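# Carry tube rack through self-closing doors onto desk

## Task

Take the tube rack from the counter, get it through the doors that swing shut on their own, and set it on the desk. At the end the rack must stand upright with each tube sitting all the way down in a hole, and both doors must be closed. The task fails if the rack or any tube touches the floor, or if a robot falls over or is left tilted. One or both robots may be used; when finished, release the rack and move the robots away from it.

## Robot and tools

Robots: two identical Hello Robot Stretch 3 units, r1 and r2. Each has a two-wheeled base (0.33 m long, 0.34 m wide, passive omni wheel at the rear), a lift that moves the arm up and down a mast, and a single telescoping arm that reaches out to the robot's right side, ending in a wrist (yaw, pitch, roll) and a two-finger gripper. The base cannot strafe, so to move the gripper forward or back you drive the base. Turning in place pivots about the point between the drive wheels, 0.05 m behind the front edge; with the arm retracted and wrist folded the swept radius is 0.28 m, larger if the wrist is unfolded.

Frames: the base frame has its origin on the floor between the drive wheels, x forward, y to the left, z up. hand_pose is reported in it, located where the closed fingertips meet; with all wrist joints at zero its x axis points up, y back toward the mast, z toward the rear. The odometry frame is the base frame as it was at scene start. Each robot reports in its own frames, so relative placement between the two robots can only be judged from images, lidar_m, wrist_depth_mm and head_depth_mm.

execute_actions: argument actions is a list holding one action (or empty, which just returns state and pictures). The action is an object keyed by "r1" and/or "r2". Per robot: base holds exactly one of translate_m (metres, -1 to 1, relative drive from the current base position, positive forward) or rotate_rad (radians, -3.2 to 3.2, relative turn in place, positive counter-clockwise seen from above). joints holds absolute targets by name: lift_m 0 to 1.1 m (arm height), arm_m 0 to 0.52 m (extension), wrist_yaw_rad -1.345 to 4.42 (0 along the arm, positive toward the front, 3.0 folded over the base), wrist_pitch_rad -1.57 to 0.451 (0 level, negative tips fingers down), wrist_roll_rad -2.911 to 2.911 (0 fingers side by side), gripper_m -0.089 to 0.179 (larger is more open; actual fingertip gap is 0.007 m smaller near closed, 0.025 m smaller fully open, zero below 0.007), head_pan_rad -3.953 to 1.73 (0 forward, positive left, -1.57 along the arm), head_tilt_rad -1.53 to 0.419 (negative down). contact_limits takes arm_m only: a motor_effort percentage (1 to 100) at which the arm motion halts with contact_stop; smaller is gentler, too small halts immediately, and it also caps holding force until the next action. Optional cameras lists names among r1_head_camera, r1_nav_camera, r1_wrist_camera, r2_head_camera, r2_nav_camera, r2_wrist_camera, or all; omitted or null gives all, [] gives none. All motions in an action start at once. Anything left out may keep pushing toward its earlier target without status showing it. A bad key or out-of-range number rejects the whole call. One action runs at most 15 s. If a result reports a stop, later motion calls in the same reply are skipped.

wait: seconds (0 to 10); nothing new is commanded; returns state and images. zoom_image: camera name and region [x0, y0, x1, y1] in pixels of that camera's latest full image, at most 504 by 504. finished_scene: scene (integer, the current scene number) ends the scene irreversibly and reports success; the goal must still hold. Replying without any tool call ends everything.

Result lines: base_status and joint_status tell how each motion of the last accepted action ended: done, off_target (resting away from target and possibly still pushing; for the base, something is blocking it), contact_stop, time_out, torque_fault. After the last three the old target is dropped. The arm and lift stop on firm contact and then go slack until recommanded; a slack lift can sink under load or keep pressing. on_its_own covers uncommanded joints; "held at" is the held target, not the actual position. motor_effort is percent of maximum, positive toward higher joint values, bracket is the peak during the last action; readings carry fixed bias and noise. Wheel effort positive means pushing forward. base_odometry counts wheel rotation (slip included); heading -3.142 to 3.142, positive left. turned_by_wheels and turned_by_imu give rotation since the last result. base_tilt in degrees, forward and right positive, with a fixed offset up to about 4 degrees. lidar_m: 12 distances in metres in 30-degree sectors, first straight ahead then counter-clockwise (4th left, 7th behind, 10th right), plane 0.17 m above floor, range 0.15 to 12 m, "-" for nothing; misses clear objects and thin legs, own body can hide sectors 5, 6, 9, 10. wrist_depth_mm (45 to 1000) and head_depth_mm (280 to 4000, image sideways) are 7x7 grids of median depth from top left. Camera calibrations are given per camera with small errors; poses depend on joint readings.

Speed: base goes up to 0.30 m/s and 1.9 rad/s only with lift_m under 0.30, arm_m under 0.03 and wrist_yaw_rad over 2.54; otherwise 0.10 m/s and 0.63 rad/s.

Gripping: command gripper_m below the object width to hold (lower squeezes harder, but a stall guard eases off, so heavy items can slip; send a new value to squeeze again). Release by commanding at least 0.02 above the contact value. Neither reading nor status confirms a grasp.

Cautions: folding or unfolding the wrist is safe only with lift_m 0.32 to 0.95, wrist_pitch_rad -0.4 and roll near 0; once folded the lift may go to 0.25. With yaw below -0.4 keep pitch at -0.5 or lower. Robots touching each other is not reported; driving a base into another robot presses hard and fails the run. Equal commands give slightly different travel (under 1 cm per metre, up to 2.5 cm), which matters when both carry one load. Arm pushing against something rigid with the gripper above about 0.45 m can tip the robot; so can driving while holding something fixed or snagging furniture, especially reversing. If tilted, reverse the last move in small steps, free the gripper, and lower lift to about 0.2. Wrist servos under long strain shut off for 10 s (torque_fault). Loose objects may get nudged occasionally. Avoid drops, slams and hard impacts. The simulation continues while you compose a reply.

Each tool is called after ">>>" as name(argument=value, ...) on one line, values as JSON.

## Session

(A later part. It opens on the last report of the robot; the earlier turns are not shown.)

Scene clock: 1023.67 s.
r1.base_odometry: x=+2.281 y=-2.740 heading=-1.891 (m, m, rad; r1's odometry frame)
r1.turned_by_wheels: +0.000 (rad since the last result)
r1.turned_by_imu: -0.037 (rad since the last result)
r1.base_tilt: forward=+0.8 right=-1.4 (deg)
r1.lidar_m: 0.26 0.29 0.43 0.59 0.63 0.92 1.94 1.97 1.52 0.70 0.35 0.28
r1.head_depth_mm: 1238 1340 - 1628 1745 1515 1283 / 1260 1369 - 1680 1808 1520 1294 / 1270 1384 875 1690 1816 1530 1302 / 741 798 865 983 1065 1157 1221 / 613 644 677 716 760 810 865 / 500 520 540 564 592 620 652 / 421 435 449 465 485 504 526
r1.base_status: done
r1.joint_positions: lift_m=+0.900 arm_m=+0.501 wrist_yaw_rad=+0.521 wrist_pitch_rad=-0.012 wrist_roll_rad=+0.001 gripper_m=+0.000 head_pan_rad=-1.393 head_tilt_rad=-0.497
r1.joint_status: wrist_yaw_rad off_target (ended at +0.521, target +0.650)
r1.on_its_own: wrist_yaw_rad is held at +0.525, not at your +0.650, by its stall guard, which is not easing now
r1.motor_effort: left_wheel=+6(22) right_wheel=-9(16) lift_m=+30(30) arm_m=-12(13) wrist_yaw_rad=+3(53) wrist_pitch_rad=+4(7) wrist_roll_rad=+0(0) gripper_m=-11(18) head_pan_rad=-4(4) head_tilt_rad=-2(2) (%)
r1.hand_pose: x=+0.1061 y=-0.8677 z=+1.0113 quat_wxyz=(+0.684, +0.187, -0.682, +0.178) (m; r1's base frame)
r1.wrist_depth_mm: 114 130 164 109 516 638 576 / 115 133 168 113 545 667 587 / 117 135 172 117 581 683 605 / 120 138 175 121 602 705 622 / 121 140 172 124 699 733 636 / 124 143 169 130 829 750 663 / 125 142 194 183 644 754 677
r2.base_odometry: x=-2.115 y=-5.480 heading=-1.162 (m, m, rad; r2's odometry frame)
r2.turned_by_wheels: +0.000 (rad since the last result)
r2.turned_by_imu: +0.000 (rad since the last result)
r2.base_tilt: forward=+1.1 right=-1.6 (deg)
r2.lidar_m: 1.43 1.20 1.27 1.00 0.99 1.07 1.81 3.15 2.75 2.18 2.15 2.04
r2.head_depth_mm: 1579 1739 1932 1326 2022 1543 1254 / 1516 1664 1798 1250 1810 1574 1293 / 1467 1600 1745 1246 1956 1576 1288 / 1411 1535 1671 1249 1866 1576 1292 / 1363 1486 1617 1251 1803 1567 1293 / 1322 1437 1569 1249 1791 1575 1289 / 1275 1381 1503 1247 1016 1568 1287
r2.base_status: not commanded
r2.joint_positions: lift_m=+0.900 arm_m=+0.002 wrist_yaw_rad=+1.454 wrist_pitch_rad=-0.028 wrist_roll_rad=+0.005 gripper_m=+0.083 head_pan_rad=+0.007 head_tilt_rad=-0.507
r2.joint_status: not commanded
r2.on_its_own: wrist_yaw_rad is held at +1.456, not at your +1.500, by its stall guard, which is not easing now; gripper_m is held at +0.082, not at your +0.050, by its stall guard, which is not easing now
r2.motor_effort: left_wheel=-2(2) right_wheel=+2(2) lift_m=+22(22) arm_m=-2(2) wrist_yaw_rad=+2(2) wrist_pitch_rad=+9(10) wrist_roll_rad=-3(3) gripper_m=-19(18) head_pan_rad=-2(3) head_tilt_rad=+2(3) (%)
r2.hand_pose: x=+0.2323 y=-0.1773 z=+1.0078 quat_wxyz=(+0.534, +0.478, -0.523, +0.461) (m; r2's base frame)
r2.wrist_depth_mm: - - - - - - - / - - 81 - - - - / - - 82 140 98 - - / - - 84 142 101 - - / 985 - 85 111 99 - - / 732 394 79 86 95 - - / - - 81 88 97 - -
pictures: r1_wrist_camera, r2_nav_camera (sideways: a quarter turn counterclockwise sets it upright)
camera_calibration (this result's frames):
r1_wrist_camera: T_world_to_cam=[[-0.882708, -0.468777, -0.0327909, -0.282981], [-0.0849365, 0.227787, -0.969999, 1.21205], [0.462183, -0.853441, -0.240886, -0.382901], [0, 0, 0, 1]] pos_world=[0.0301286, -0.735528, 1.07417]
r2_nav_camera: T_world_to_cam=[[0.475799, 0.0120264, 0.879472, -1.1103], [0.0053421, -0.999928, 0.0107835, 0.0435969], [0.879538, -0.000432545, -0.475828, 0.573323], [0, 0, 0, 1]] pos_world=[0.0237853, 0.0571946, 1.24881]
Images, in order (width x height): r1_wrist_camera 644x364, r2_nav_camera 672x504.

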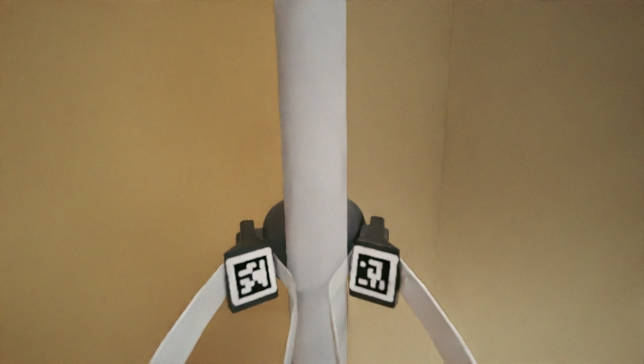

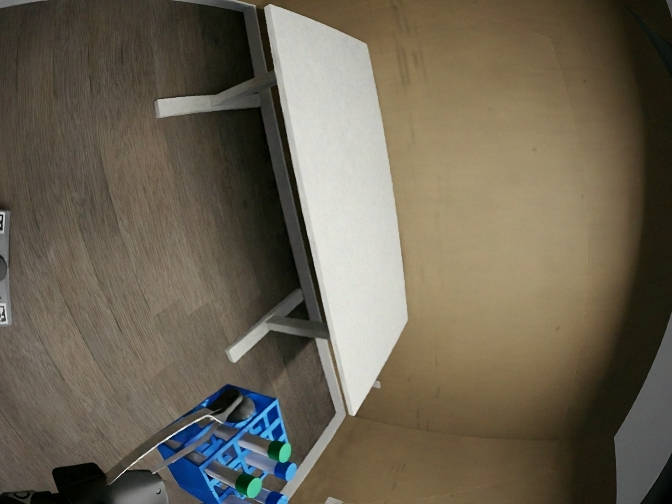

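>>> execute_actions(actions=[{"r1":{"base":{"translate_m":0.08},"joints":{"wrist_yaw_rad":0.45}},"r2":{"base":{"rotate_rad":1.2}}}], cameras=[])

>>> execute_actions(actions=[{"r1":{"joints":{"gripper_m":0.1}},"r2":{"base":{"translate_m":0.4}}}], cameras=[])

>>> execute_actions(actions=[{"r1":{"joints":{"arm_m":0.2}},"r2":{"base":{"rotate_rad":-0.6},"joints":{"head_tilt_rad":-0.8}}}], cameras=["r1_nav_camera","r2_nav_camera"])

Scene clock: 1031.13 s.
r1.base_odometry: x=+2.256 y=-2.816 heading=-1.891 (m, m, rad; r1's odometry frame)
r1.turned_by_wheels: +0.000 (rad since the last result)
r1.turned_by_imu: -0.006 (rad since the last result)
r1.base_tilt: forward=+0.8 right=-1.3 (deg)
r1.lidar_m: 0.18 0.21 0.31 0.58 0.62 0.90 2.01 1.98 1.54 0.59 0.26 0.20
r1.head_depth_mm: 1243 1340 - 1628 1762 1519 1287 / 1266 1369 - 1684 1807 1525 1287 / 936 1289 1093 1611 1748 1496 1302 / 710 764 808 868 934 1005 1089 / 521 542 566 592 620 652 688 / 408 420 434 449 466 484 504 / 335 343 352 362 372 384 397
r1.base_status: done
r1.joint_positions: lift_m=+0.900 arm_m=+0.500 wrist_yaw_rad=+0.392 wrist_pitch_rad=-0.016 wrist_roll_rad=+0.001 gripper_m=+0.000 head_pan_rad=-1.393 head_tilt_rad=-0.497
r1.joint_status: wrist_yaw_rad off_target (ended at +0.392, target +0.450)
r1.on_its_own: wrist_yaw_rad is held at +0.398, not at your +0.450, by its stall guard, which is not easing now
r1.motor_effort: left_wheel=-6(19) right_wheel=+9(25) lift_m=+30(30) arm_m=-2(12) wrist_yaw_rad=+5(29) wrist_pitch_rad=+6(6) wrist_roll_rad=+0(0) gripper_m=-10(11) head_pan_rad=-4(4) head_tilt_rad=-2(2) (%)
r1.hand_pose: x=+0.0763 y=-0.8815 z=+1.0104 quat_wxyz=(+0.695, +0.143, -0.692, +0.132) (m; r1's base frame)
r1.wrist_depth_mm: 107 126 163 107 562 653 579 / 108 128 173 110 605 671 600 / 109 129 177 115 635 661 627 / 111 131 180 119 690 704 635 / 112 134 174 123 794 720 661 / 113 136 168 128 813 776 656 / 114 132 201 136 720 781 690
r2.base_odometry: x=-2.115 y=-5.480 heading=+0.038 (m, m, rad; r2's odometry frame)
r2.turned_by_wheels: +1.200 (rad since the last result)
r2.turned_by_imu: +1.183 (rad since the last result)
r2.base_tilt: forward=+1.0 right=-1.7 (deg)
r2.lidar_m: 1.14 0.99 0.99 1.14 2.01 3.15 2.49 2.15 2.15 1.44 1.59 1.21
r2.head_depth_mm: 1451 1587 1739 1858 1873 1571 1257 / 1303 1444 1636 1861 1962 1575 1290 / 1178 1303 1441 1622 1795 1569 1291 / 1079 1176 1296 1435 1611 1578 1287 / 996 1080 1172 1292 1433 1528 1285 / 925 990 1075 1173 1286 1425 1293 / 857 924 990 1073 1170 1286 1286
r2.base_status: done
r2.joint_positions: lift_m=+0.900 arm_m=+0.002 wrist_yaw_rad=+1.454 wrist_pitch_rad=-0.028 wrist_roll_rad=+0.005 gripper_m=+0.083 head_pan_rad=+0.007 head_tilt_rad=-0.507
r2.joint_status: not commanded
r2.on_its_own: wrist_yaw_rad is held at +1.456, not at your +1.500, by its stall guard, which is not easing now; gripper_m is held at +0.082, not at your +0.050, by its stall guard, which is not easing now
r2.motor_effort: left_wheel=-2(5) right_wheel=+2(6) lift_m=+22(22) arm_m=-2(2) wrist_yaw_rad=+1(1) wrist_pitch_rad=+10(9) wrist_roll_rad=-3(3) gripper_m=-18(19) head_pan_rad=-3(3) head_tilt_rad=+2(2) (%)
r2.hand_pose: x=+0.2323 y=-0.1773 z=+1.0078 quat_wxyz=(+0.534, +0.478, -0.523, +0.461) (m; r2's base frame)
r2.wrist_depth_mm: 785 916 - - - - - / 794 946 81 - - - - / 809 967 83 140 98 - - / 821 991 84 142 101 - - / 818 981 85 111 99 - - / 843 504 79 86 95 - 721 / 832 - 81 88 97 - 576
pictures: none
No camera images: the call's "cameras" was empty. Leave "cameras" out to get every camera's image.

Scene clock: 1036.10 s.
r1.base_odometry: x=+2.256 y=-2.816 heading=-1.892 (m, m, rad; r1's odometry frame)
r1.turned_by_wheels: +0.000 (rad since the last result)
r1.turned_by_imu: -0.001 (rad since the last result)
r1.base_tilt: forward=+0.7 right=-1.6 (deg)
r1.lidar_m: 0.18 0.21 0.31 0.58 0.62 0.90 2.01 1.98 1.54 0.59 0.26 0.20
r1.head_depth_mm: 1240 1346 - 1640 1761 1518 1286 / 1265 1370 - 1674 1799 1529 1291 / 939 1293 1118 1626 1747 1492 1298 / 710 765 801 870 930 1005 1090 / 521 543 566 592 620 652 689 / 408 420 434 449 466 484 503 / 335 344 353 362 373 384 397
r1.base_status: not commanded
r1.joint_positions: lift_m=+0.900 arm_m=+0.500 wrist_yaw_rad=+0.323 wrist_pitch_rad=-0.017 wrist_roll_rad=+0.001 gripper_m=+0.100 head_pan_rad=-1.393 head_tilt_rad=-0.497
r1.joint_status: all done
r1.on_its_own: wrist_yaw_rad is held at +0.339, not at your +0.450, by its stall guard, which is not easing now; wrist_yaw_rad is at rest, and its effort (+14) is outside its rest range (-12 to +12)
r1.motor_effort: left_wheel=-9(14) right_wheel=+12(19) lift_m=+30(30) arm_m=-2(2) wrist_yaw_rad=+14(35) wrist_pitch_rad=+6(7) wrist_roll_rad=+0(0) gripper_m=+4(87) head_pan_rad=-5(5) head_tilt_rad=-3(2) (%)
r1.hand_pose: x=+0.0598 y=-0.8876 z=+1.0102 quat_wxyz=(+0.699, +0.120, -0.697, +0.108) (m; r1's base frame)
r1.wrist_depth_mm: 117 142 105 323 690 643 590 / 119 143 110 331 708 658 616 / 120 145 117 343 722 693 635 / 121 147 177 351 753 706 640 / 122 143 122 362 771 717 672 / 124 138 130 377 815 758 679 / 125 159 193 389 851 798 717
r2.base_odometry: x=-1.715 y=-5.464 heading=+0.038 (m, m, rad; r2's odometry frame)
r2.turned_by_wheels: +0.000 (rad since the last result)
r2.turned_by_imu: +0.001 (rad since the last result)
r2.base_tilt: forward=+1.0 right=-1.6 (deg)
r2.lidar_m: 0.81 0.71 0.71 0.82 1.60 3.44 2.81 2.44 2.43 1.44 1.31 0.88
r2.head_depth_mm: 1016 1138 1305 1487 1648 1577 1258 / 913 1008 1137 1300 1516 1575 1291 / 826 907 1013 1136 1297 1457 1287 / 756 826 909 1008 1128 1292 1289 / 698 756 824 905 1002 1126 1224 / 647 696 753 821 903 1002 1118 / 605 646 697 752 819 899 997
r2.base_status: done
r2.joint_positions: lift_m=+0.900 arm_m=+0.002 wrist_yaw_rad=+1.454 wrist_pitch_rad=-0.028 wrist_roll_rad=+0.005 gripper_m=+0.083 head_pan_rad=+0.007 head_tilt_rad=-0.507
r2.joint_status: not commanded
r2.on_its_own: wrist_yaw_rad is held at +1.456, not at your +1.500, by its stall guard, which is not easing now; gripper_m is held at +0.082, not at your +0.050, by its stall guard, which is not easing now
r2.motor_effort: left_wheel=-2(2) right_wheel=+3(7) lift_m=+23(22) arm_m=-2(3) wrist_yaw_rad=+1(2) wrist_pitch_rad=+10(9) wrist_roll_rad=-3(3) gripper_m=-19(19) head_pan_rad=-2(2) head_tilt_rad=+2(2) (%)
r2.hand_pose: x=+0.2323 y=-0.1773 z=+1.0078 quat_wxyz=(+0.534, +0.478, -0.523, +0.461) (m; r2's base frame)
r2.wrist_depth_mm: 574 675 830 - - 974 857 / 582 690 81 - - 996 855 / 590 700 83 139 97 - 868 / 598 715 84 141 101 - 890 / 609 704 85 111 99 - 882 / 630 377 79 86 95 - 714 / 618 774 81 88 97 515 546
pictures: none
No camera images: the call's "cameras" was empty. Leave "cameras" out to get every camera's image.

Scene clock: 1039.53 s.
r1.base_odometry: x=+2.256 y=-2.816 heading=-1.891 (m, m, rad; r1's odometry frame)
r1.turned_by_wheels: +0.001 (rad since the last result)
r1.turned_by_imu: +0.000 (rad since the last result)
r1.base_tilt: forward=+0.7 right=-1.4 (deg)
r1.lidar_m: 0.18 0.21 0.31 0.58 0.62 0.91 2.01 1.98 1.54 0.59 0.26 0.20
r1.head_depth_mm: 1243 1350 1477 1569 - 1518 1288 / 1265 1382 1516 - - 1523 1289 / 931 1016 1419 - 1565 1488 1291 / 708 762 811 893 926 1002 1083 / 519 540 564 588 619 652 688 / 406 419 433 447 464 482 502 / 334 343 351 361 372 384 396
r1.base_status: not commanded
r1.joint_positions: lift_m=+0.900 arm_m=+0.200 wrist_yaw_rad=+0.338 wrist_pitch_rad=-0.017 wrist_roll_rad=+0.001 gripper_m=+0.100 head_pan_rad=-1.393 head_tilt_rad=-0.497
r1.joint_status: all done
r1.on_its_own: wrist_yaw_rad is held at +0.339, not at your +0.450, by its stall guard, which is not easing now
r1.motor_effort: left_wheel=-1(9) right_wheel=+2(11) lift_m=+30(30) arm_m=-6(6) wrist_yaw_rad=+1(14) wrist_pitch_rad=+6(6) wrist_roll_rad=+0(0) gripper_m=+0(4) head_pan_rad=-4(5) head_tilt_rad=-2(2) (%)
r1.hand_pose: x=+0.0634 y=-0.5867 z=+1.0102 quat_wxyz=(+0.698, +0.125, -0.696, +0.113) (m; r1's base frame)
r1.wrist_depth_mm: 135 163 226 362 926 895 835 / 135 166 231 378 983 914 816 / 137 168 236 397 984 969 861 / 138 170 240 401 - 994 911 / 140 165 258 410 437 - 924 / 142 160 263 430 - - 953 / 141 185 253 440 - - 962
r2.base_odometry: x=-1.715 y=-5.464 heading=-0.562 (m, m, rad; r2's odometry frame)
r2.turned_by_wheels: -0.600 (rad since the last result)
r2.turned_by_imu: -0.592 (rad since the last result)
r2.base_tilt: forward=+0.9 right=-1.7 (deg)
r2.lidar_m: 0.88 0.86 0.71 0.71 0.79 1.42 3.42 2.94 2.44 2.43 1.44 1.32
r2.head_depth_mm: 1065 1207 1034 814 733 1288 1131 / 1093 1232 1035 815 1496 1298 1132 / 1125 1267 1040 816 1454 1300 1133 / 1152 1318 1491 844 1541 1300 1138 / 1189 1361 1597 1824 1544 1310 1134 / 1219 1369 1534 1688 1540 1305 1137 / 1107 1170 1243 1329 1400 1311 1142
r2.base_status: done
r2.joint_positions: lift_m=+0.900 arm_m=+0.002 wrist_yaw_rad=+1.454 wrist_pitch_rad=-0.028 wrist_roll_rad=+0.005 gripper_m=+0.083 head_pan_rad=+0.007 head_tilt_rad=-0.790
r2.joint_status: all done
r2.on_its_own: wrist_yaw_rad is held at +1.456, not at your +1.500, by its stall guard, which is not easing now; gripper_m is held at +0.082, not at your +0.050, by its stall guard, which is not easing now
r2.motor_effort: left_wheel=+2(5) right_wheel=-3(6) lift_m=+22(22) arm_m=-3(3) wrist_yaw_rad=+2(1) wrist_pitch_rad=+9(9) wrist_roll_rad=-3(3) gripper_m=-19(19) head_pan_rad=-3(2) head_tilt_rad=-4(21) (%)
r2.hand_pose: x=+0.2323 y=-0.1773 z=+1.0078 quat_wxyz=(+0.534, +0.478, -0.523, +0.461) (m; r2's base frame)
r2.wrist_depth_mm: 883 - - - - - - / 882 - 81 - - - - / 883 - 84 139 97 - - / 887 - 85 141 101 - - / 896 - 85 111 99 - - / 907 - 79 86 95 - 723 / 879 - 81 88 97 517 550
pictures: r1_nav_camera (sideways: a quarter turn counterclockwise sets it upright), r2_nav_camera (sideways: a quarter turn counterclockwise sets it upright)
camera_calibration (this result's frames):
r1_nav_camera: T_world_to_cam=[[0.035033, -0.50813, 0.860567, -1.0753], [-0.991933, -0.122648, -0.0320379, 0.0950753], [0.121826, -0.852503, -0.508328, 0.61673], [0, 0, 0, 1]] pos_world=[0.0568452, -0.00896538, 1.24191]
r2_nav_camera: T_world_to_cam=[[0.702364, 0.0134973, 0.71169, -0.892951], [0.00821517, -0.999907, 0.0108558, 0.0434892], [0.711771, -0.00177808, -0.70241, 0.869112], [0, 0, 0, 1]] pos_world=[0.00821071, 0.057083, 1.2455]
Images, in order (width x height): r1_nav_camera 672x504, r2_nav_camera 672x504.

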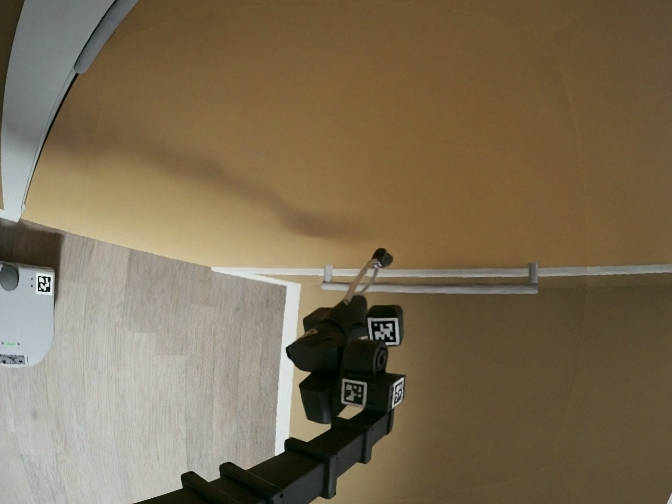

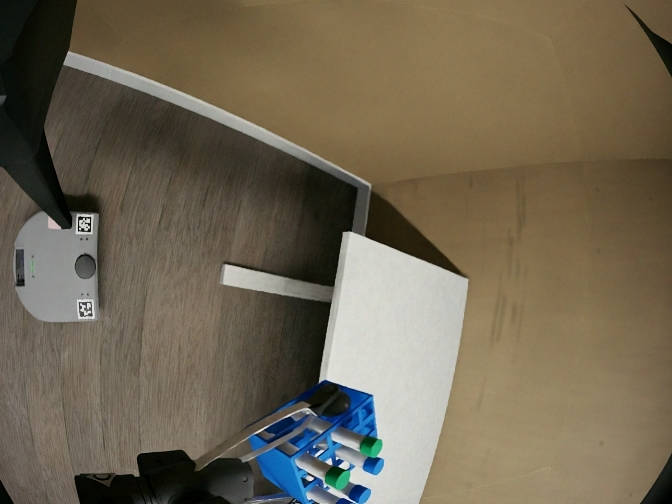

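>>> execute_actions(actions=[{"r2":{"base":{"translate_m":0.3},"joints":{"head_tilt_rad":-1.0,"head_pan_rad":-0.3}},"r1":{"base":{"translate_m":-0.3}}}], cameras=["r2_nav_camera","r2_head_camera"])

Scene clock: 1047.27 s.
r1.base_odometry: x=+2.350 y=-2.531 heading=-1.891 (m, m, rad; r1's odometry frame)
r1.turned_by_wheels: +0.000 (rad since the last result)
r1.turned_by_imu: -0.004 (rad since the last result)
r1.base_tilt: forward=+0.8 right=-1.4 (deg)
r1.lidar_m: 0.48 0.53 0.62 0.61 0.65 0.94 1.72 1.92 1.51 1.48 0.65 0.51
r1.head_depth_mm: 1219 1325 1455 1552 - 1518 1291 / 1245 1356 1485 - - 1520 1295 / 1269 1380 1515 - 1818 1534 1296 / 1292 1412 1561 1755 1848 1548 1303 / 1298 1400 1470 1538 1613 1510 1306 / 1064 1095 1131 1125 1218 1259 1260 / 845 844 910 946 970 1004 1036
r1.base_status: done
r1.joint_positions: lift_m=+0.900 arm_m=+0.200 wrist_yaw_rad=+0.338 wrist_pitch_rad=-0.017 wrist_roll_rad=+0.001 gripper_m=+0.100 head_pan_rad=-1.393 head_tilt_rad=-0.497
r1.joint_status: not commanded
r1.on_its_own: wrist_yaw_rad is held at +0.339, not at your +0.450, by its stall guard, which is not easing now
r1.motor_effort: left_wheel=+0(5) right_wheel=+1(2) lift_m=+30(30) arm_m=-6(6) wrist_yaw_rad=+1(1) wrist_pitch_rad=+6(6) wrist_roll_rad=+0(0) gripper_m=+0(0) head_pan_rad=-5(4) head_tilt_rad=-2(2) (%)
r1.hand_pose: x=+0.0634 y=-0.5867 z=+1.0102 quat_wxyz=(+0.698, +0.125, -0.696, +0.113) (m; r1's base frame)
r1.wrist_depth_mm: 395 475 693 - 955 874 808 / 396 474 701 - - 887 805 / 399 493 712 - - 904 852 / 407 512 730 - - 990 876 / 405 494 785 - - 953 883 / 413 484 790 - - - 927 / 409 567 737 - - - 940
r2.base_odometry: x=-1.461 y=-5.624 heading=-0.562 (m, m, rad; r2's odometry frame)
r2.turned_by_wheels: +0.000 (rad since the last result)
r2.turned_by_imu: +0.001 (rad since the last result)
r2.base_tilt: forward=+1.1 right=-1.6 (deg)
r2.lidar_m: 0.59 0.78 0.65 0.65 0.73 1.17 3.71 3.00 2.50 1.33 1.23 1.02
r2.head_depth_mm: 927 942 315 306 580 1208 1083 / 923 948 376 332 592 1213 1093 / 919 951 796 665 605 1216 1105 / 913 958 796 681 606 1203 1103 / 910 958 800 684 608 1220 1094 / 908 1076 1275 1495 622 1222 1101 / 902 1071 1315 1550 1389 1227 1103
r2.base_status: done
r2.joint_positions: lift_m=+0.900 arm_m=+0.002 wrist_yaw_rad=+1.454 wrist_pitch_rad=-0.028 wrist_roll_rad=+0.005 gripper_m=+0.083 head_pan_rad=-0.293 head_tilt_rad=-0.987
r2.joint_status: all done
r2.on_its_own: wrist_yaw_rad is held at +1.456, not at your +1.500, by its stall guard, which is not easing now; gripper_m is held at +0.082, not at your +0.050, by its stall guard, which is not easing now
r2.motor_effort: left_wheel=+2(5) right_wheel=-3(4) lift_m=+22(22) arm_m=-2(3) wrist_yaw_rad=+1(2) wrist_pitch_rad=+9(10) wrist_roll_rad=-3(3) gripper_m=-18(19) head_pan_rad=-1(20) head_tilt_rad=-5(17) (%)
r2.hand_pose: x=+0.2323 y=-0.1773 z=+1.0078 quat_wxyz=(+0.534, +0.478, -0.523, +0.461) (m; r2's base frame)
r2.wrist_depth_mm: 826 932 877 864 837 803 783 / 827 935 81 871 849 824 802 / 830 976 82 139 97 847 820 / 843 - 84 141 101 882 840 / 865 - 85 111 99 894 875 / 830 - 79 86 95 - 726 / 807 - 81 88 97 516 546
pictures: r2_head_camera (sideways: a quarter turn clockwise sets it upright), r2_nav_camera (sideways: a quarter turn counterclockwise sets it upright)
camera_calibration (this result's frames):
r2_head_camera: T_world_to_cam=[[-0.778143, 0.208123, -0.592603, 0.79491], [0.235895, 0.971272, 0.0313597, -0.03692], [0.582106, -0.11539, -0.804884, 1.00465], [0, 0, 0, 1]] pos_world=[0.0424499, -0.013653, 1.28085]
r2_nav_camera: T_world_to_cam=[[0.795668, -0.230952, 0.559976, -0.695841], [-0.28548, -0.958328, 0.0103921, 0.0458872], [0.534241, -0.16813, -0.828444, 1.03408], [0, 0, 0, 1]] pos_world=[0.0143109, 0.0571295, 1.24585]
Images, in order (width x height): r2_head_camera 896x504, r2_nav_camera 672x504.

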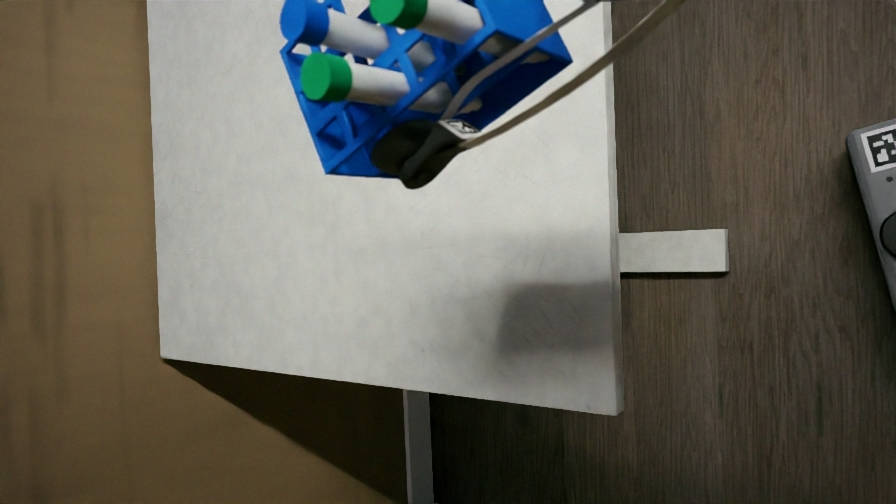

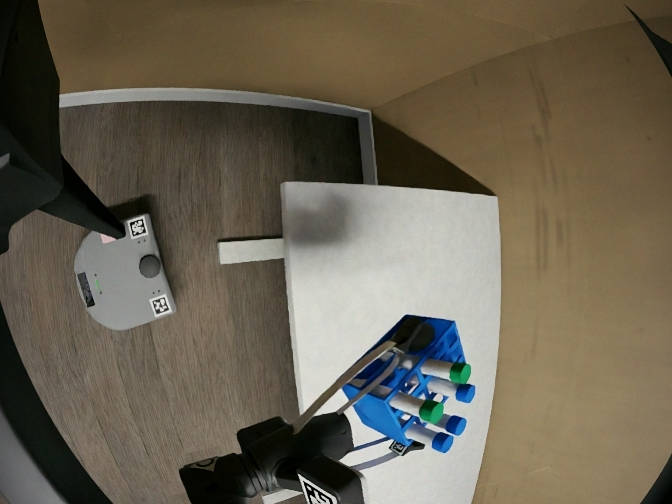

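>>> execute_actions(actions=[{"r2":{"base":{"rotate_rad":1.55}}}], cameras=[])

>>> execute_actions(actions=[{"r2":{"base":{"translate_m":-0.4},"joints":{"head_pan_rad":-1.2,"head_tilt_rad":-0.9}}}], cameras=[])

>>> execute_actions(actions=[{"r2":{"joints":{"arm_m":0.35}}}], cameras=["r2_nav_camera","r2_head_camera"])

Scene clock: 1057.37 s.
r1.base_odometry: x=+2.350 y=-2.531 heading=-1.891 (m, m, rad; r1's odometry frame)
r1.turned_by_wheels: +0.000 (rad since the last result)
r1.turned_by_imu: -0.001 (rad since the last result)
r1.base_tilt: forward=+0.8 right=-1.4 (deg)
r1.lidar_m: 0.48 0.53 0.62 0.61 0.65 0.94 1.72 1.93 1.51 1.48 0.65 0.51
r1.head_depth_mm: 1221 1326 1453 1550 - 1521 1286 / 1245 1353 1483 - - 1522 1288 / 1268 1382 1516 - 1820 1530 1295 / 1296 1416 1561 1756 1853 1528 1304 / 1288 1395 1466 1539 1610 1504 1304 / 1060 1094 1129 1129 1218 1261 1258 / 845 843 909 947 971 1002 1034
r1.base_status: not commanded
r1.joint_positions: lift_m=+0.900 arm_m=+0.200 wrist_yaw_rad=+0.338 wrist_pitch_rad=-0.017 wrist_roll_rad=+0.001 gripper_m=+0.100 head_pan_rad=-1.393 head_tilt_rad=-0.497
r1.joint_status: not commanded
r1.on_its_own: wrist_yaw_rad is held at +0.339, not at your +0.450, by its stall guard, which is not easing now
r1.motor_effort: left_wheel=+0(0) right_wheel=+1(0) lift_m=+29(30) arm_m=-6(6) wrist_yaw_rad=+1(1) wrist_pitch_rad=+6(6) wrist_roll_rad=+0(0) gripper_m=+1(1) head_pan_rad=-4(4) head_tilt_rad=-2(2) (%)
r1.hand_pose: x=+0.0634 y=-0.5867 z=+1.0102 quat_wxyz=(+0.698, +0.125, -0.696, +0.113) (m; r1's base frame)
r1.wrist_depth_mm: 393 468 675 - 942 887 807 / 395 476 702 - 983 906 824 / 405 488 701 - - 927 852 / 402 511 723 - - 983 882 / 409 504 776 - - 987 910 / 412 483 801 - - - 948 / 407 559 737 - - - 991
r2.base_odometry: x=-1.461 y=-5.624 heading=+0.988 (m, m, rad; r2's odometry frame)
r2.turned_by_wheels: +1.550 (rad since the last result)
r2.turned_by_imu: +1.528 (rad since the last result)
r2.base_tilt: forward=+1.0 right=-1.6 (deg)
r2.lidar_m: 0.65 0.72 1.14 3.71 3.06 2.51 1.36 1.25 1.03 0.59 0.79 0.65
r2.head_depth_mm: 576 688 315 306 1294 1209 1087 / 574 682 376 332 1338 1208 1090 / 570 678 807 1136 1341 1213 1106 / 566 673 827 1071 1331 1216 1101 / 563 668 819 1058 1331 1220 1094 / 559 662 812 1051 1337 1227 1099 / 556 656 805 1036 1331 1224 1102
r2.base_status: done
r2.joint_positions: lift_m=+0.900 arm_m=+0.002 wrist_yaw_rad=+1.454 wrist_pitch_rad=-0.028 wrist_roll_rad=+0.005 gripper_m=+0.083 head_pan_rad=-0.293 head_tilt_rad=-0.987
r2.joint_status: not commanded
r2.on_its_own: wrist_yaw_rad is held at +1.456, not at your +1.500, by its stall guard, which is not easing now; gripper_m is held at +0.082, not at your +0.050, by its stall guard, which is not easing now
r2.motor_effort: left_wheel=-2(5) right_wheel=+3(6) lift_m=+22(23) arm_m=-2(2) wrist_yaw_rad=+1(1) wrist_pitch_rad=+10(10) wrist_roll_rad=-3(3) gripper_m=-18(19) head_pan_rad=-3(2) head_tilt_rad=-4(5) (%)
r2.hand_pose: x=+0.2323 y=-0.1773 z=+1.0078 quat_wxyz=(+0.534, +0.478, -0.523, +0.461) (m; r2's base frame)
r2.wrist_depth_mm: 548 542 523 514 498 482 473 / 572 560 81 523 499 499 482 / 590 573 82 139 97 514 496 / 608 588 84 141 101 528 508 / 624 609 85 111 99 537 521 / 647 352 79 86 94 - 546 / 674 652 81 88 97 580 558
pictures: none
No camera images: the call's "cameras" was empty. Leave "cameras" out to get every camera's image.

Scene clock: 1062.53 s.
r1.base_odometry: x=+2.350 y=-2.531 heading=-1.891 (m, m, rad; r1's odometry frame)
r1.turned_by_wheels: +0.000 (rad since the last result)
r1.turned_by_imu: -0.001 (rad since the last result)
r1.base_tilt: forward=+0.8 right=-1.4 (deg)
r1.lidar_m: 0.48 0.53 0.62 0.61 0.65 0.94 1.72 1.92 1.51 1.48 0.65 0.51
r1.head_depth_mm: 1214 1329 1449 1550 - 1511 1288 / 1251 1354 1490 - - 1518 1293 / 1264 1388 1510 - 1818 1533 1298 / 1298 1409 1548 1752 1852 1548 1301 / 1295 1390 1476 1545 1615 1521 1304 / 1063 1094 1129 1128 1214 1266 1262 / 846 845 909 946 972 1002 1036
r1.base_status: not commanded
r1.joint_positions: lift_m=+0.900 arm_m=+0.200 wrist_yaw_rad=+0.338 wrist_pitch_rad=-0.017 wrist_roll_rad=+0.001 gripper_m=+0.100 head_pan_rad=-1.393 head_tilt_rad=-0.497
r1.joint_status: not commanded
r1.on_its_own: wrist_yaw_rad is held at +0.339, not at your +0.450, by its stall guard, which is not easing now
r1.motor_effort: left_wheel=+0(0) right_wheel=+0(0) lift_m=+30(30) arm_m=-6(6) wrist_yaw_rad=+1(1) wrist_pitch_rad=+6(7) wrist_roll_rad=+0(0) gripper_m=+0(0) head_pan_rad=-4(5) head_tilt_rad=-2(2) (%)
r1.hand_pose: x=+0.0634 y=-0.5867 z=+1.0102 quat_wxyz=(+0.698, +0.125, -0.696, +0.113) (m; r1's base frame)
r1.wrist_depth_mm: 391 478 696 - 951 900 811 / 395 474 696 - - 927 852 / 398 495 716 - - 928 833 / 407 511 717 - - 988 899 / 410 502 776 - - 992 903 / 415 486 782 - - - 910 / 409 554 752 - - - 970
r2.base_odometry: x=-1.681 y=-5.958 heading=+0.988 (m, m, rad; r2's odometry frame)
r2.turned_by_wheels: +0.000 (rad since the last result)
r2.turned_by_imu: -0.002 (rad since the last result)
r2.base_tilt: forward=+1.0 right=-1.7 (deg)
r2.lidar_m: 1.04 1.15 1.96 3.78 2.58 2.11 2.10 0.96 0.96 0.95 0.64 1.04
r2.head_depth_mm: 838 949 874 724 639 - 496 / 891 1001 877 727 634 522 1066 / 952 1053 882 748 - 534 1117 / 1025 1180 882 751 - 1187 1106 / 1104 1316 886 717 626 1223 1110 / 1179 1352 1504 313 332 1249 1110 / 1102 1217 1330 326 346 1256 1111
r2.base_status: done
r2.joint_positions: lift_m=+0.900 arm_m=+0.002 wrist_yaw_rad=+1.454 wrist_pitch_rad=-0.028 wrist_roll_rad=+0.005 gripper_m=+0.083 head_pan_rad=-1.193 head_tilt_rad=-0.902
r2.joint_status: all done
r2.on_its_own: wrist_yaw_rad is held at +1.456, not at your +1.500, by its stall guard, which is not easing now; gripper_m is held at +0.082, not at your +0.050, by its stall guard, which is not easing now
r2.motor_effort: left_wheel=-1(6) right_wheel=+2(3) lift_m=+22(22) arm_m=-3(2) wrist_yaw_rad=+2(2) wrist_pitch_rad=+10(9) wrist_roll_rad=-3(3) gripper_m=-18(19) head_pan_rad=-3(34) head_tilt_rad=+0(10) (%)
r2.hand_pose: x=+0.2323 y=-0.1773 z=+1.0078 quat_wxyz=(+0.534, +0.478, -0.523, +0.461) (m; r2's base frame)
r2.wrist_depth_mm: 936 931 902 865 851 839 812 / 971 949 81 900 877 854 827 / - 978 82 139 97 890 869 / - - 84 141 101 897 886 / - - 85 111 99 925 924 / - - 79 86 95 - 931 / - - 81 88 97 - 944
pictures: none
No camera images: the call's "cameras" was empty. Leave "cameras" out to get every camera's image.

Scene clock: 1066.30 s.
r1.base_odometry: x=+2.350 y=-2.531 heading=-1.891 (m, m, rad; r1's odometry frame)
r1.turned_by_wheels: +0.000 (rad since the last result)
r1.turned_by_imu: -0.001 (rad since the last result)
r1.base_tilt: forward=+0.8 right=-1.4 (deg)
r1.lidar_m: 0.48 0.53 0.62 0.61 0.65 0.94 1.72 1.93 1.50 1.48 0.65 0.51
r1.head_depth_mm: 1225 1324 1449 1548 - 1513 1292 / 1244 1351 1489 - - 1516 1293 / 1268 1382 1514 - 1809 1531 1301 / 1291 1412 1560 1754 1841 1536 1296 / 1293 1399 1477 1541 1613 1515 1310 / 1060 1097 1129 1129 1212 1270 1259 / 843 844 912 943 974 1007 1036
r1.base_status: not commanded
r1.joint_positions: lift_m=+0.900 arm_m=+0.200 wrist_yaw_rad=+0.338 wrist_pitch_rad=-0.017 wrist_roll_rad=+0.001 gripper_m=+0.100 head_pan_rad=-1.393 head_tilt_rad=-0.497
r1.joint_status: not commanded
r1.on_its_own: wrist_yaw_rad is held at +0.339, not at your +0.450, by its stall guard, which is not easing now
r1.motor_effort: left_wheel=+0(0) right_wheel=+1(1) lift_m=+30(30) arm_m=-6(7) wrist_yaw_rad=+1(0) wrist_pitch_rad=+6(6) wrist_roll_rad=+0(0) gripper_m=+0(1) head_pan_rad=-5(4) head_tilt_rad=-2(2) (%)
r1.hand_pose: x=+0.0634 y=-0.5867 z=+1.0102 quat_wxyz=(+0.698, +0.125, -0.696, +0.113) (m; r1's base frame)
r1.wrist_depth_mm: 392 474 684 - 959 866 805 / 398 487 680 - 969 899 825 / 400 486 702 - - 948 846 / 402 507 731 - - 954 894 / 409 507 754 - - 962 896 / 415 482 802 - - 990 923 / 406 552 750 - - - 932
r2.base_odometry: x=-1.681 y=-5.958 heading=+0.988 (m, m, rad; r2's odometry frame)
r2.turned_by_wheels: +0.000 (rad since the last result)
r2.turned_by_imu: +0.000 (rad since the last result)
r2.base_tilt: forward=+0.9 right=-1.7 (deg)
r2.lidar_m: 1.04 1.15 1.97 3.78 2.57 2.11 2.10 0.96 0.96 0.95 0.64 1.05
r2.head_depth_mm: 832 - 848 725 620 540 495 / 892 980 876 729 621 543 1064 / 923 509 854 731 622 552 1118 / 1002 528 859 730 625 1182 1106 / 1105 1274 886 734 625 1214 1107 / 1180 1352 1527 737 655 1250 1111 / 1101 1214 1355 737 1388 1255 1115
r2.base_status: not commanded
r2.joint_positions: lift_m=+0.900 arm_m=+0.350 wrist_yaw_rad=+1.454 wrist_pitch_rad=-0.028 wrist_roll_rad=+0.005 gripper_m=+0.083 head_pan_rad=-1.193 head_tilt_rad=-0.902
r2.joint_status: all done
r2.on_its_own: wrist_yaw_rad is held at +1.456, not at your +1.500, by its stall guard, which is not easing now; gripper_m is held at +0.082, not at your +0.050, by its stall guard, which is not easing now
r2.motor_effort: left_wheel=-1(1) right_wheel=+2(2) lift_m=+22(22) arm_m=+3(4) wrist_yaw_rad=+1(2) wrist_pitch_rad=+10(10) wrist_roll_rad=-3(3) gripper_m=-19(19) head_pan_rad=-3(3) head_tilt_rad=+1(1) (%)
r2.hand_pose: x=+0.2323 y=-0.5246 z=+1.0078 quat_wxyz=(+0.534, +0.478, -0.523, +0.461) (m; r2's base frame)
r2.wrist_depth_mm: 901 853 852 825 806 772 644 / 917 892 81 856 797 801 638 / 965 932 82 139 97 825 635 / 967 952 84 141 101 849 629 / - 986 85 111 99 857 620 / - - 79 86 95 - 625 / - - 81 88 97 933 582
pictures: r2_head_camera (sideways: a quarter turn clockwise sets it upright), r2_nav_camera (sideways: a quarter turn counterclockwise sets it upright)
camera_calibration (this result's frames):
r2_head_camera: T_world_to_cam=[[-0.300787, 0.689399, -0.658981, 0.878483], [0.906667, 0.421007, 0.0265982, -0.0348161], [0.295772, -0.589476, -0.751689, 0.93723], [0, 0, 0, 1]] pos_world=[0.0185968, -0.0384937, 1.28434]
r2_nav_camera: T_world_to_cam=[[0.294783, -0.719819, 0.628461, -0.782011], [-0.928579, -0.370983, 0.0106432, 0.0494821], [0.225487, -0.586713, -0.777768, 0.970079], [0, 0, 0, 1]] pos_world=[0.0577317, 0.0246078, 1.24543]
Images, in order (width x height): r2_head_camera 896x504, r2_nav_camera 672x504.

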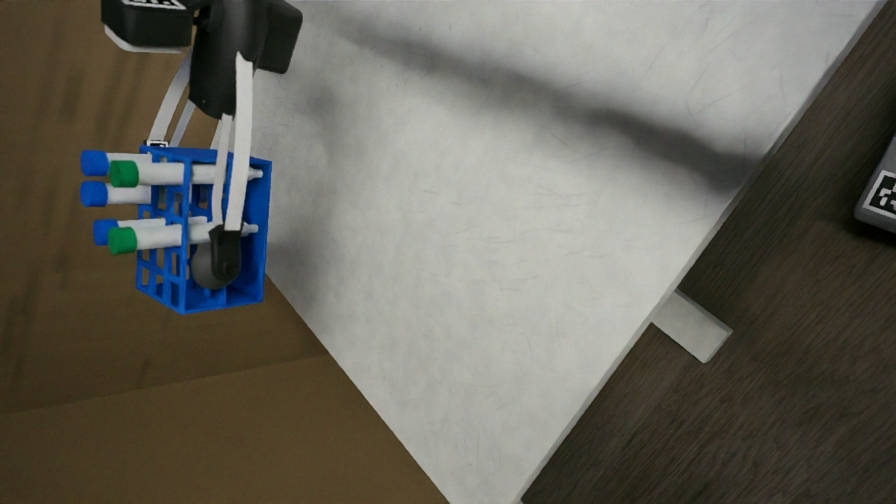

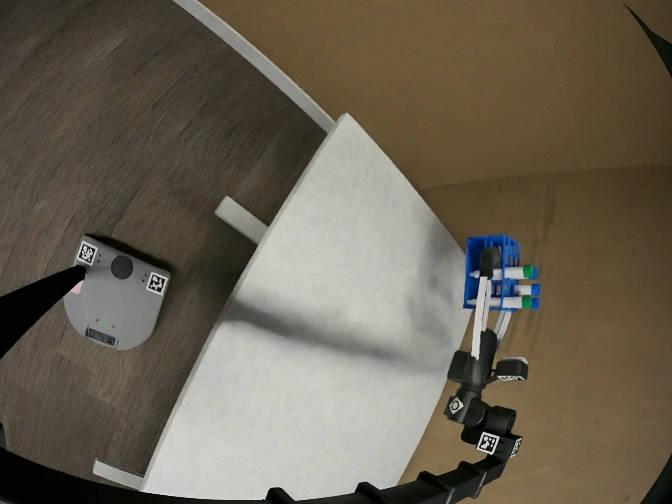

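>>> execute_actions(actions=[{"r2":{"base":{"translate_m":-0.15},"joints":{"arm_m":0.32,"lift_m":0.72}}}], cameras=["r2_nav_camera","r2_head_camera"])

Scene clock: 1076.23 s.
r1.base_odometry: x=+2.350 y=-2.531 heading=-1.891 (m, m, rad; r1's odometry frame)
r1.turned_by_wheels: +0.000 (rad since the last result)
r1.turned_by_imu: -0.001 (rad since the last result)
r1.base_tilt: forward=+1.0 right=-1.4 (deg)
r1.lidar_m: 0.48 0.53 0.62 0.61 0.65 0.94 1.72 1.92 1.51 1.48 0.65 0.51
r1.head_depth_mm: 1221 1332 1452 1549 - 1518 1286 / 1243 1352 1487 - - 1518 1292 / 1270 1379 1517 - 1815 1536 1300 / 1297 1410 1557 1753 1847 1543 1303 / 1293 1395 1473 1546 1617 1505 1314 / 1064 1096 1129 1125 1214 1264 1257 / 847 845 910 945 972 1006 1036
r1.base_status: not commanded
r1.joint_positions: lift_m=+0.900 arm_m=+0.200 wrist_yaw_rad=+0.338 wrist_pitch_rad=-0.017 wrist_roll_rad=+0.001 gripper_m=+0.100 head_pan_rad=-1.393 head_tilt_rad=-0.497
r1.joint_status: not commanded
r1.on_its_own: wrist_yaw_rad is held at +0.339, not at your +0.450, by its stall guard, which is not easing now
r1.motor_effort: left_wheel=+0(0) right_wheel=+0(1) lift_m=+30(29) arm_m=-6(6) wrist_yaw_rad=+1(1) wrist_pitch_rad=+6(7) wrist_roll_rad=+0(0) gripper_m=+1(0) head_pan_rad=-4(4) head_tilt_rad=-2(2) (%)
r1.hand_pose: x=+0.0634 y=-0.5867 z=+1.0102 quat_wxyz=(+0.698, +0.125, -0.696, +0.113) (m; r1's base frame)
r1.wrist_depth_mm: 395 463 683 - 936 880 807 / 392 487 679 - 980 896 812 / 401 483 703 - - 914 839 / 405 510 712 - - 944 874 / 407 494 777 - - 972 891 / 412 493 783 - - - 925 / 409 559 758 - - - 948
r2.base_odometry: x=-1.764 y=-6.083 heading=+0.988 (m, m, rad; r2's odometry frame)
r2.turned_by_wheels: +0.000 (rad since the last result)
r2.turned_by_imu: -0.001 (rad since the last result)
r2.base_tilt: forward=+0.9 right=-1.7 (deg)
r2.lidar_m: 1.19 1.31 2.22 3.80 2.40 1.96 1.95 0.82 0.93 0.93 0.72 1.19
r2.head_depth_mm: 813 922 873 691 620 541 479 / 865 992 903 694 621 541 497 / 923 1034 818 695 622 543 1088 / 994 1076 670 714 624 554 1104 / 1074 1217 885 734 625 1188 1110 / 1168 1404 893 735 641 1244 1108 / 1234 1398 1436 738 671 1258 1112
r2.base_status: done
r2.joint_positions: lift_m=+0.720 arm_m=+0.320 wrist_yaw_rad=+1.454 wrist_pitch_rad=-0.029 wrist_roll_rad=+0.005 gripper_m=+0.083 head_pan_rad=-1.193 head_tilt_rad=-0.902
r2.joint_status: all done
r2.on_its_own: wrist_yaw_rad is held at +1.456, not at your +1.500, by its stall guard, which is not easing now; gripper_m is held at +0.082, not at your +0.050, by its stall guard, which is not easing now
r2.motor_effort: left_wheel=-1(5) right_wheel=+2(4) lift_m=+21(20) arm_m=-3(2) wrist_yaw_rad=+3(2) wrist_pitch_rad=+10(10) wrist_roll_rad=-3(3) gripper_m=-18(19) head_pan_rad=-3(3) head_tilt_rad=+1(1) (%)
r2.hand_pose: x=+0.2323 y=-0.4951 z=+0.8277 quat_wxyz=(+0.534, +0.479, -0.522, +0.461) (m; r2's base frame)
r2.wrist_depth_mm: - - 993 952 933 920 645 / - - 81 993 932 946 642 / - - 82 139 97 962 635 / - - 85 142 101 991 631 / - - 85 111 99 798 539 / - 208 79 86 95 - 353 / 272 250 81 88 97 254 269
pictures: r2_head_camera (sideways: a quarter turn clockwise sets it upright), r2_nav_camera (sideways: a quarter turn counterclockwise sets it upright)
camera_calibration (this result's frames):
r2_head_camera: T_world_to_cam=[[-0.300768, 0.689353, -0.659038, 0.878557], [0.906667, 0.421007, 0.0265939, -0.0348104], [0.295792, -0.589529, -0.75164, 0.937165], [0, 0, 0, 1]] pos_world=[0.0185972, -0.0384949, 1.28434]
r2_nav_camera: T_world_to_cam=[[0.294765, -0.719776, 0.62852, -0.782088], [-0.92858, -0.370981, 0.0106433, 0.0494819], [0.225508, -0.586768, -0.777721, 0.970017], [0, 0, 0, 1]] pos_world=[0.0577333, 0.0246038, 1.24543]
Images, in order (width x height): r2_head_camera 896x504, r2_nav_camera 672x504.

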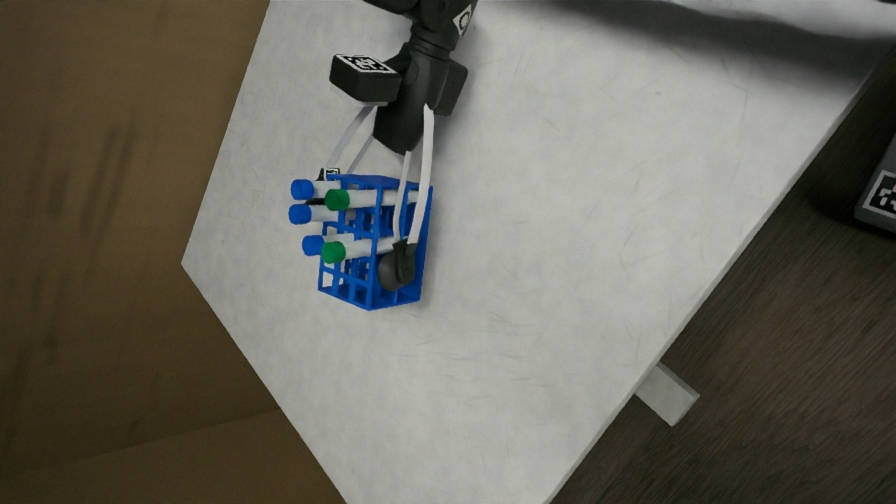

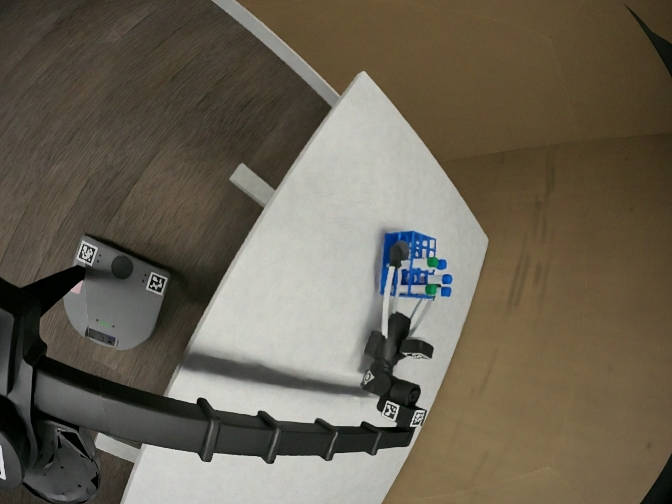

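>>> execute_actions(actions=[{"r2":{"joints":{"lift_m":0.67}}}], cameras=["r2_wrist_camera","r2_head_camera"])

Scene clock: 1079.57 s.
r1.base_odometry: x=+2.350 y=-2.531 heading=-1.891 (m, m, rad; r1's odometry frame)
r1.turned_by_wheels: +0.000 (rad since the last result)
r1.turned_by_imu: -0.001 (rad since the last result)
r1.base_tilt: forward=+0.7 right=-1.7 (deg)
r1.lidar_m: 0.48 0.53 0.62 0.61 0.65 0.94 1.72 1.92 1.51 1.48 0.65 0.51
r1.head_depth_mm: 1222 1328 1456 1552 - 1514 1292 / 1244 1356 1480 - - 1521 1289 / 1267 1391 1516 - 1822 1527 1298 / 1299 1414 1557 1765 1854 1543 1302 / 1293 1390 1461 1535 1612 1510 1317 / 1064 1095 1134 1126 1216 1259 1264 / 845 846 911 944 976 1004 1040
r1.base_status: not commanded
r1.joint_positions: lift_m=+0.900 arm_m=+0.200 wrist_yaw_rad=+0.338 wrist_pitch_rad=-0.017 wrist_roll_rad=+0.001 gripper_m=+0.100 head_pan_rad=-1.393 head_tilt_rad=-0.497
r1.joint_status: not commanded
r1.on_its_own: wrist_yaw_rad is held at +0.339, not at your +0.450, by its stall guard, which is not easing now
r1.motor_effort: left_wheel=+0(0) right_wheel=+0(0) lift_m=+30(30) arm_m=-6(6) wrist_yaw_rad=+0(1) wrist_pitch_rad=+6(6) wrist_roll_rad=+0(0) gripper_m=+1(0) head_pan_rad=-4(4) head_tilt_rad=-2(2) (%)
r1.hand_pose: x=+0.0634 y=-0.5867 z=+1.0102 quat_wxyz=(+0.698, +0.125, -0.696, +0.113) (m; r1's base frame)
r1.wrist_depth_mm: 396 473 677 - 972 862 791 / 396 465 702 - 1000 927 836 / 399 498 691 - - 938 849 / 403 505 721 - - 979 879 / 404 502 769 - - - 912 / 412 489 809 - - - 931 / 412 553 733 - - - 953
r2.base_odometry: x=-1.764 y=-6.083 heading=+0.988 (m, m, rad; r2's odometry frame)
r2.turned_by_wheels: +0.000 (rad since the last result)
r2.turned_by_imu: +0.000 (rad since the last result)
r2.base_tilt: forward=+1.0 right=-1.7 (deg)
r2.lidar_m: 1.19 1.31 2.22 3.82 2.39 1.96 1.95 0.82 0.93 0.93 0.72 1.19
r2.head_depth_mm: 810 924 874 762 619 541 481 / 866 992 878 686 620 542 497 / 925 1033 882 698 622 543 1085 / 997 1076 881 697 623 555 1110 / 1074 1216 888 717 625 1188 1110 / 1166 1404 888 737 640 1244 1112 / 1233 1396 1437 740 673 1257 1113
r2.base_status: not commanded
r2.joint_positions: lift_m=+0.670 arm_m=+0.320 wrist_yaw_rad=+1.454 wrist_pitch_rad=-0.029 wrist_roll_rad=+0.005 gripper_m=+0.083 head_pan_rad=-1.193 head_tilt_rad=-0.902
r2.joint_status: all done
r2.on_its_own: wrist_yaw_rad is held at +1.456, not at your +1.500, by its stall guard, which is not easing now; gripper_m is held at +0.082, not at your +0.050, by its stall guard, which is not easing now
r2.motor_effort: left_wheel=-1(1) right_wheel=+2(2) lift_m=+21(21) arm_m=-3(2) wrist_yaw_rad=+2(1) wrist_pitch_rad=+10(9) wrist_roll_rad=-3(3) gripper_m=-18(19) head_pan_rad=-2(2) head_tilt_rad=+1(0) (%)
r2.hand_pose: x=+0.2323 y=-0.4951 z=+0.7777 quat_wxyz=(+0.534, +0.479, -0.522, +0.461) (m; r2's base frame)
r2.wrist_depth_mm: - - 989 977 930 908 646 / - - 82 - 936 943 643 / - - 83 139 97 958 635 / - - 84 141 101 940 625 / - 384 85 111 99 401 364 / 243 159 79 86 95 - 252 / 195 178 81 88 97 181 192
pictures: r2_head_camera (sideways: a quarter turn clockwise sets it upright), r2_wrist_camera
camera_calibration (this result's frames):
r2_head_camera: T_world_to_cam=[[-0.300768, 0.689353, -0.659038, 0.878557], [0.906667, 0.421007, 0.0265939, -0.0348104], [0.295792, -0.589529, -0.75164, 0.937165], [0, 0, 0, 1]] pos_world=[0.0185972, -0.0384949, 1.28434]
r2_wrist_camera: T_world_to_cam=[[-0.0658236, -0.997831, 0.00065579, -0.474813], [-0.203783, 0.0127995, -0.978932, 0.845545], [0.976801, -0.0645705, -0.204183, 0.0594393], [0, 0, 0, 1]] pos_world=[0.0829935, -0.480768, 0.84018]
Images, in order (width x height): r2_head_camera 896x504, r2_wrist_camera 644x364.

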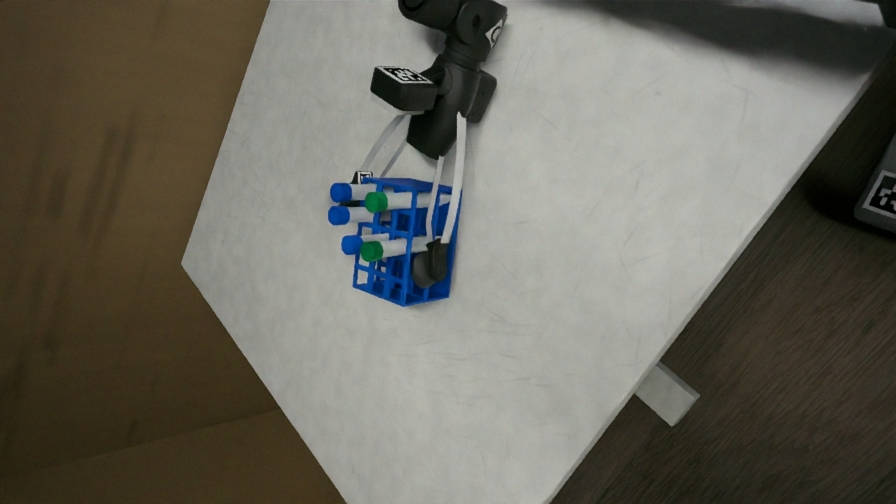

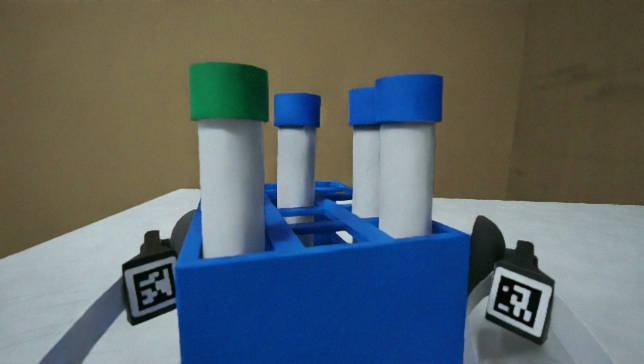

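>>> execute_actions(actions=[{"r2":{"joints":{"lift_m":0.63}}}], cameras=["r2_head_camera","r2_wrist_camera"])

Scene clock: 1087.97 s.
r1.base_odometry: x=+2.350 y=-2.531 heading=-1.891 (m, m, rad; r1's odometry frame)
r1.turned_by_wheels: +0.000 (rad since the last result)
r1.turned_by_imu: -0.001 (rad since the last result)
r1.base_tilt: forward=+0.8 right=-1.5 (deg)
r1.lidar_m: 0.48 0.53 0.62 0.61 0.65 0.94 1.71 1.92 1.51 1.48 0.65 0.51
r1.head_depth_mm: 1226 1332 1450 1542 - 1524 1290 / 1244 1354 1486 - - 1522 1297 / 1269 1378 1517 - 1821 1523 1299 / 1296 1409 1556 1744 1845 1532 1299 / 1290 1392 1471 1537 1606 1515 1306 / 1060 1099 1134 1125 1216 1265 1263 / 844 844 909 947 973 1007 1037
r1.base_status: not commanded
r1.joint_positions: lift_m=+0.900 arm_m=+0.200 wrist_yaw_rad=+0.338 wrist_pitch_rad=-0.017 wrist_roll_rad=+0.001 gripper_m=+0.100 head_pan_rad=-1.393 head_tilt_rad=-0.497
r1.joint_status: not commanded
r1.on_its_own: wrist_yaw_rad is held at +0.339, not at your +0.450, by its stall guard, which is not easing now
r1.motor_effort: left_wheel=+0(0) right_wheel=+0(0) lift_m=+29(30) arm_m=-6(6) wrist_yaw_rad=+1(1) wrist_pitch_rad=+7(6) wrist_roll_rad=+0(0) gripper_m=+0(1) head_pan_rad=-5(5) head_tilt_rad=-2(2) (%)
r1.hand_pose: x=+0.0634 y=-0.5867 z=+1.0102 quat_wxyz=(+0.698, +0.125, -0.696, +0.113) (m; r1's base frame)
r1.wrist_depth_mm: 394 470 671 - 942 860 821 / 395 473 708 - 999 883 843 / 404 489 698 - - 950 860 / 400 516 718 - - - 875 / 408 500 777 - - 948 902 / 413 488 805 - - 981 927 / 410 564 750 - - - 959
r2.base_odometry: x=-1.764 y=-6.083 heading=+0.988 (m, m, rad; r2's odometry frame)
r2.turned_by_wheels: +0.000 (rad since the last result)
r2.turned_by_imu: -0.005 (rad since the last result)
r2.base_tilt: forward=+1.0 right=-1.6 (deg)
r2.lidar_m: 1.19 1.31 2.20 3.81 2.40 1.96 1.95 0.82 0.93 0.93 0.72 1.20
r2.head_depth_mm: 811 922 876 763 620 541 487 / 863 990 878 - 621 542 497 / 924 1034 882 695 623 543 1086 / 991 1080 884 697 625 555 1108 / 1067 1209 887 715 626 1185 1106 / 1155 1400 892 737 640 1242 1110 / 1231 1397 1423 739 673 1260 1113
r2.base_status: not commanded
r2.joint_positions: lift_m=+0.647 arm_m=+0.320 wrist_yaw_rad=+1.455 wrist_pitch_rad=+0.026 wrist_roll_rad=+0.009 gripper_m=+0.083 head_pan_rad=-1.193 head_tilt_rad=-0.901
r2.joint_status: lift_m contact_stop (moved -0.023 of -0.040)
r2.on_its_own: wrist_yaw_rad is held at +1.456, not at your +1.500, by its stall guard, which is not easing now; gripper_m is held at +0.082, not at your +0.050, by its stall guard, which is not easing now; lift_m is slack since a contact_stop, until your next command for it (your +0.630 is given up)
r2.motor_effort: left_wheel=+2(4) right_wheel=-9(9) lift_m=+33(31) arm_m=-1(3) wrist_yaw_rad=+0(5) wrist_pitch_rad=-9(25) wrist_roll_rad=-5(7) gripper_m=-19(18) head_pan_rad=-2(3) head_tilt_rad=+0(1) (%)
r2.hand_pose: x=+0.2337 y=-0.4947 z=+0.7684 quat_wxyz=(+0.520, +0.466, -0.536, +0.475) (m; r2's base frame)
r2.wrist_depth_mm: - - - - 975 938 638 / - - 76 - 953 941 634 / - - 79 134 96 969 632 / - - 81 138 101 991 625 / - 403 82 109 98 431 389 / 237 230 79 86 94 - 249 / 185 177 81 88 97 172 183
pictures: r2_head_camera (sideways: a quarter turn clockwise sets it upright), r2_wrist_camera
camera_calibration (this result's frames):
r2_head_camera: T_world_to_cam=[[-0.30057, 0.688913, -0.659589, 0.879274], [0.906672, 0.420999, 0.0265521, -0.034756], [0.295978, -0.59005, -0.751158, 0.936537], [0, 0, 0, 1]] pos_world=[0.0186008, -0.0385072, 1.28437]
r2_wrist_camera: T_world_to_cam=[[-0.0644455, -0.997921, -0.00116678, -0.473296], [-0.149224, 0.0107929, -0.988744, 0.830596], [0.986701, -0.063546, -0.14961, 0.0124861], [0, 0, 0, 1]] pos_world=[0.0811234, -0.480483, 0.822563]
Images, in order (width x height): r2_head_camera 896x504, r2_wrist_camera 644x364.

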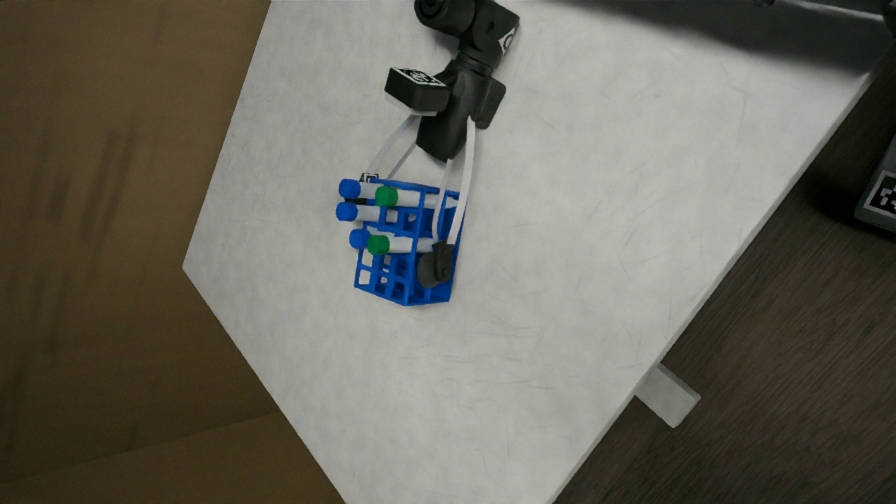

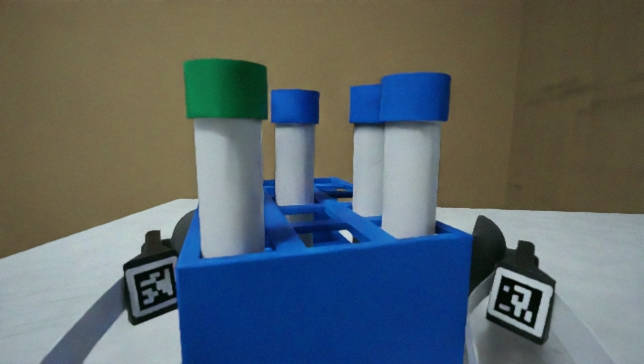

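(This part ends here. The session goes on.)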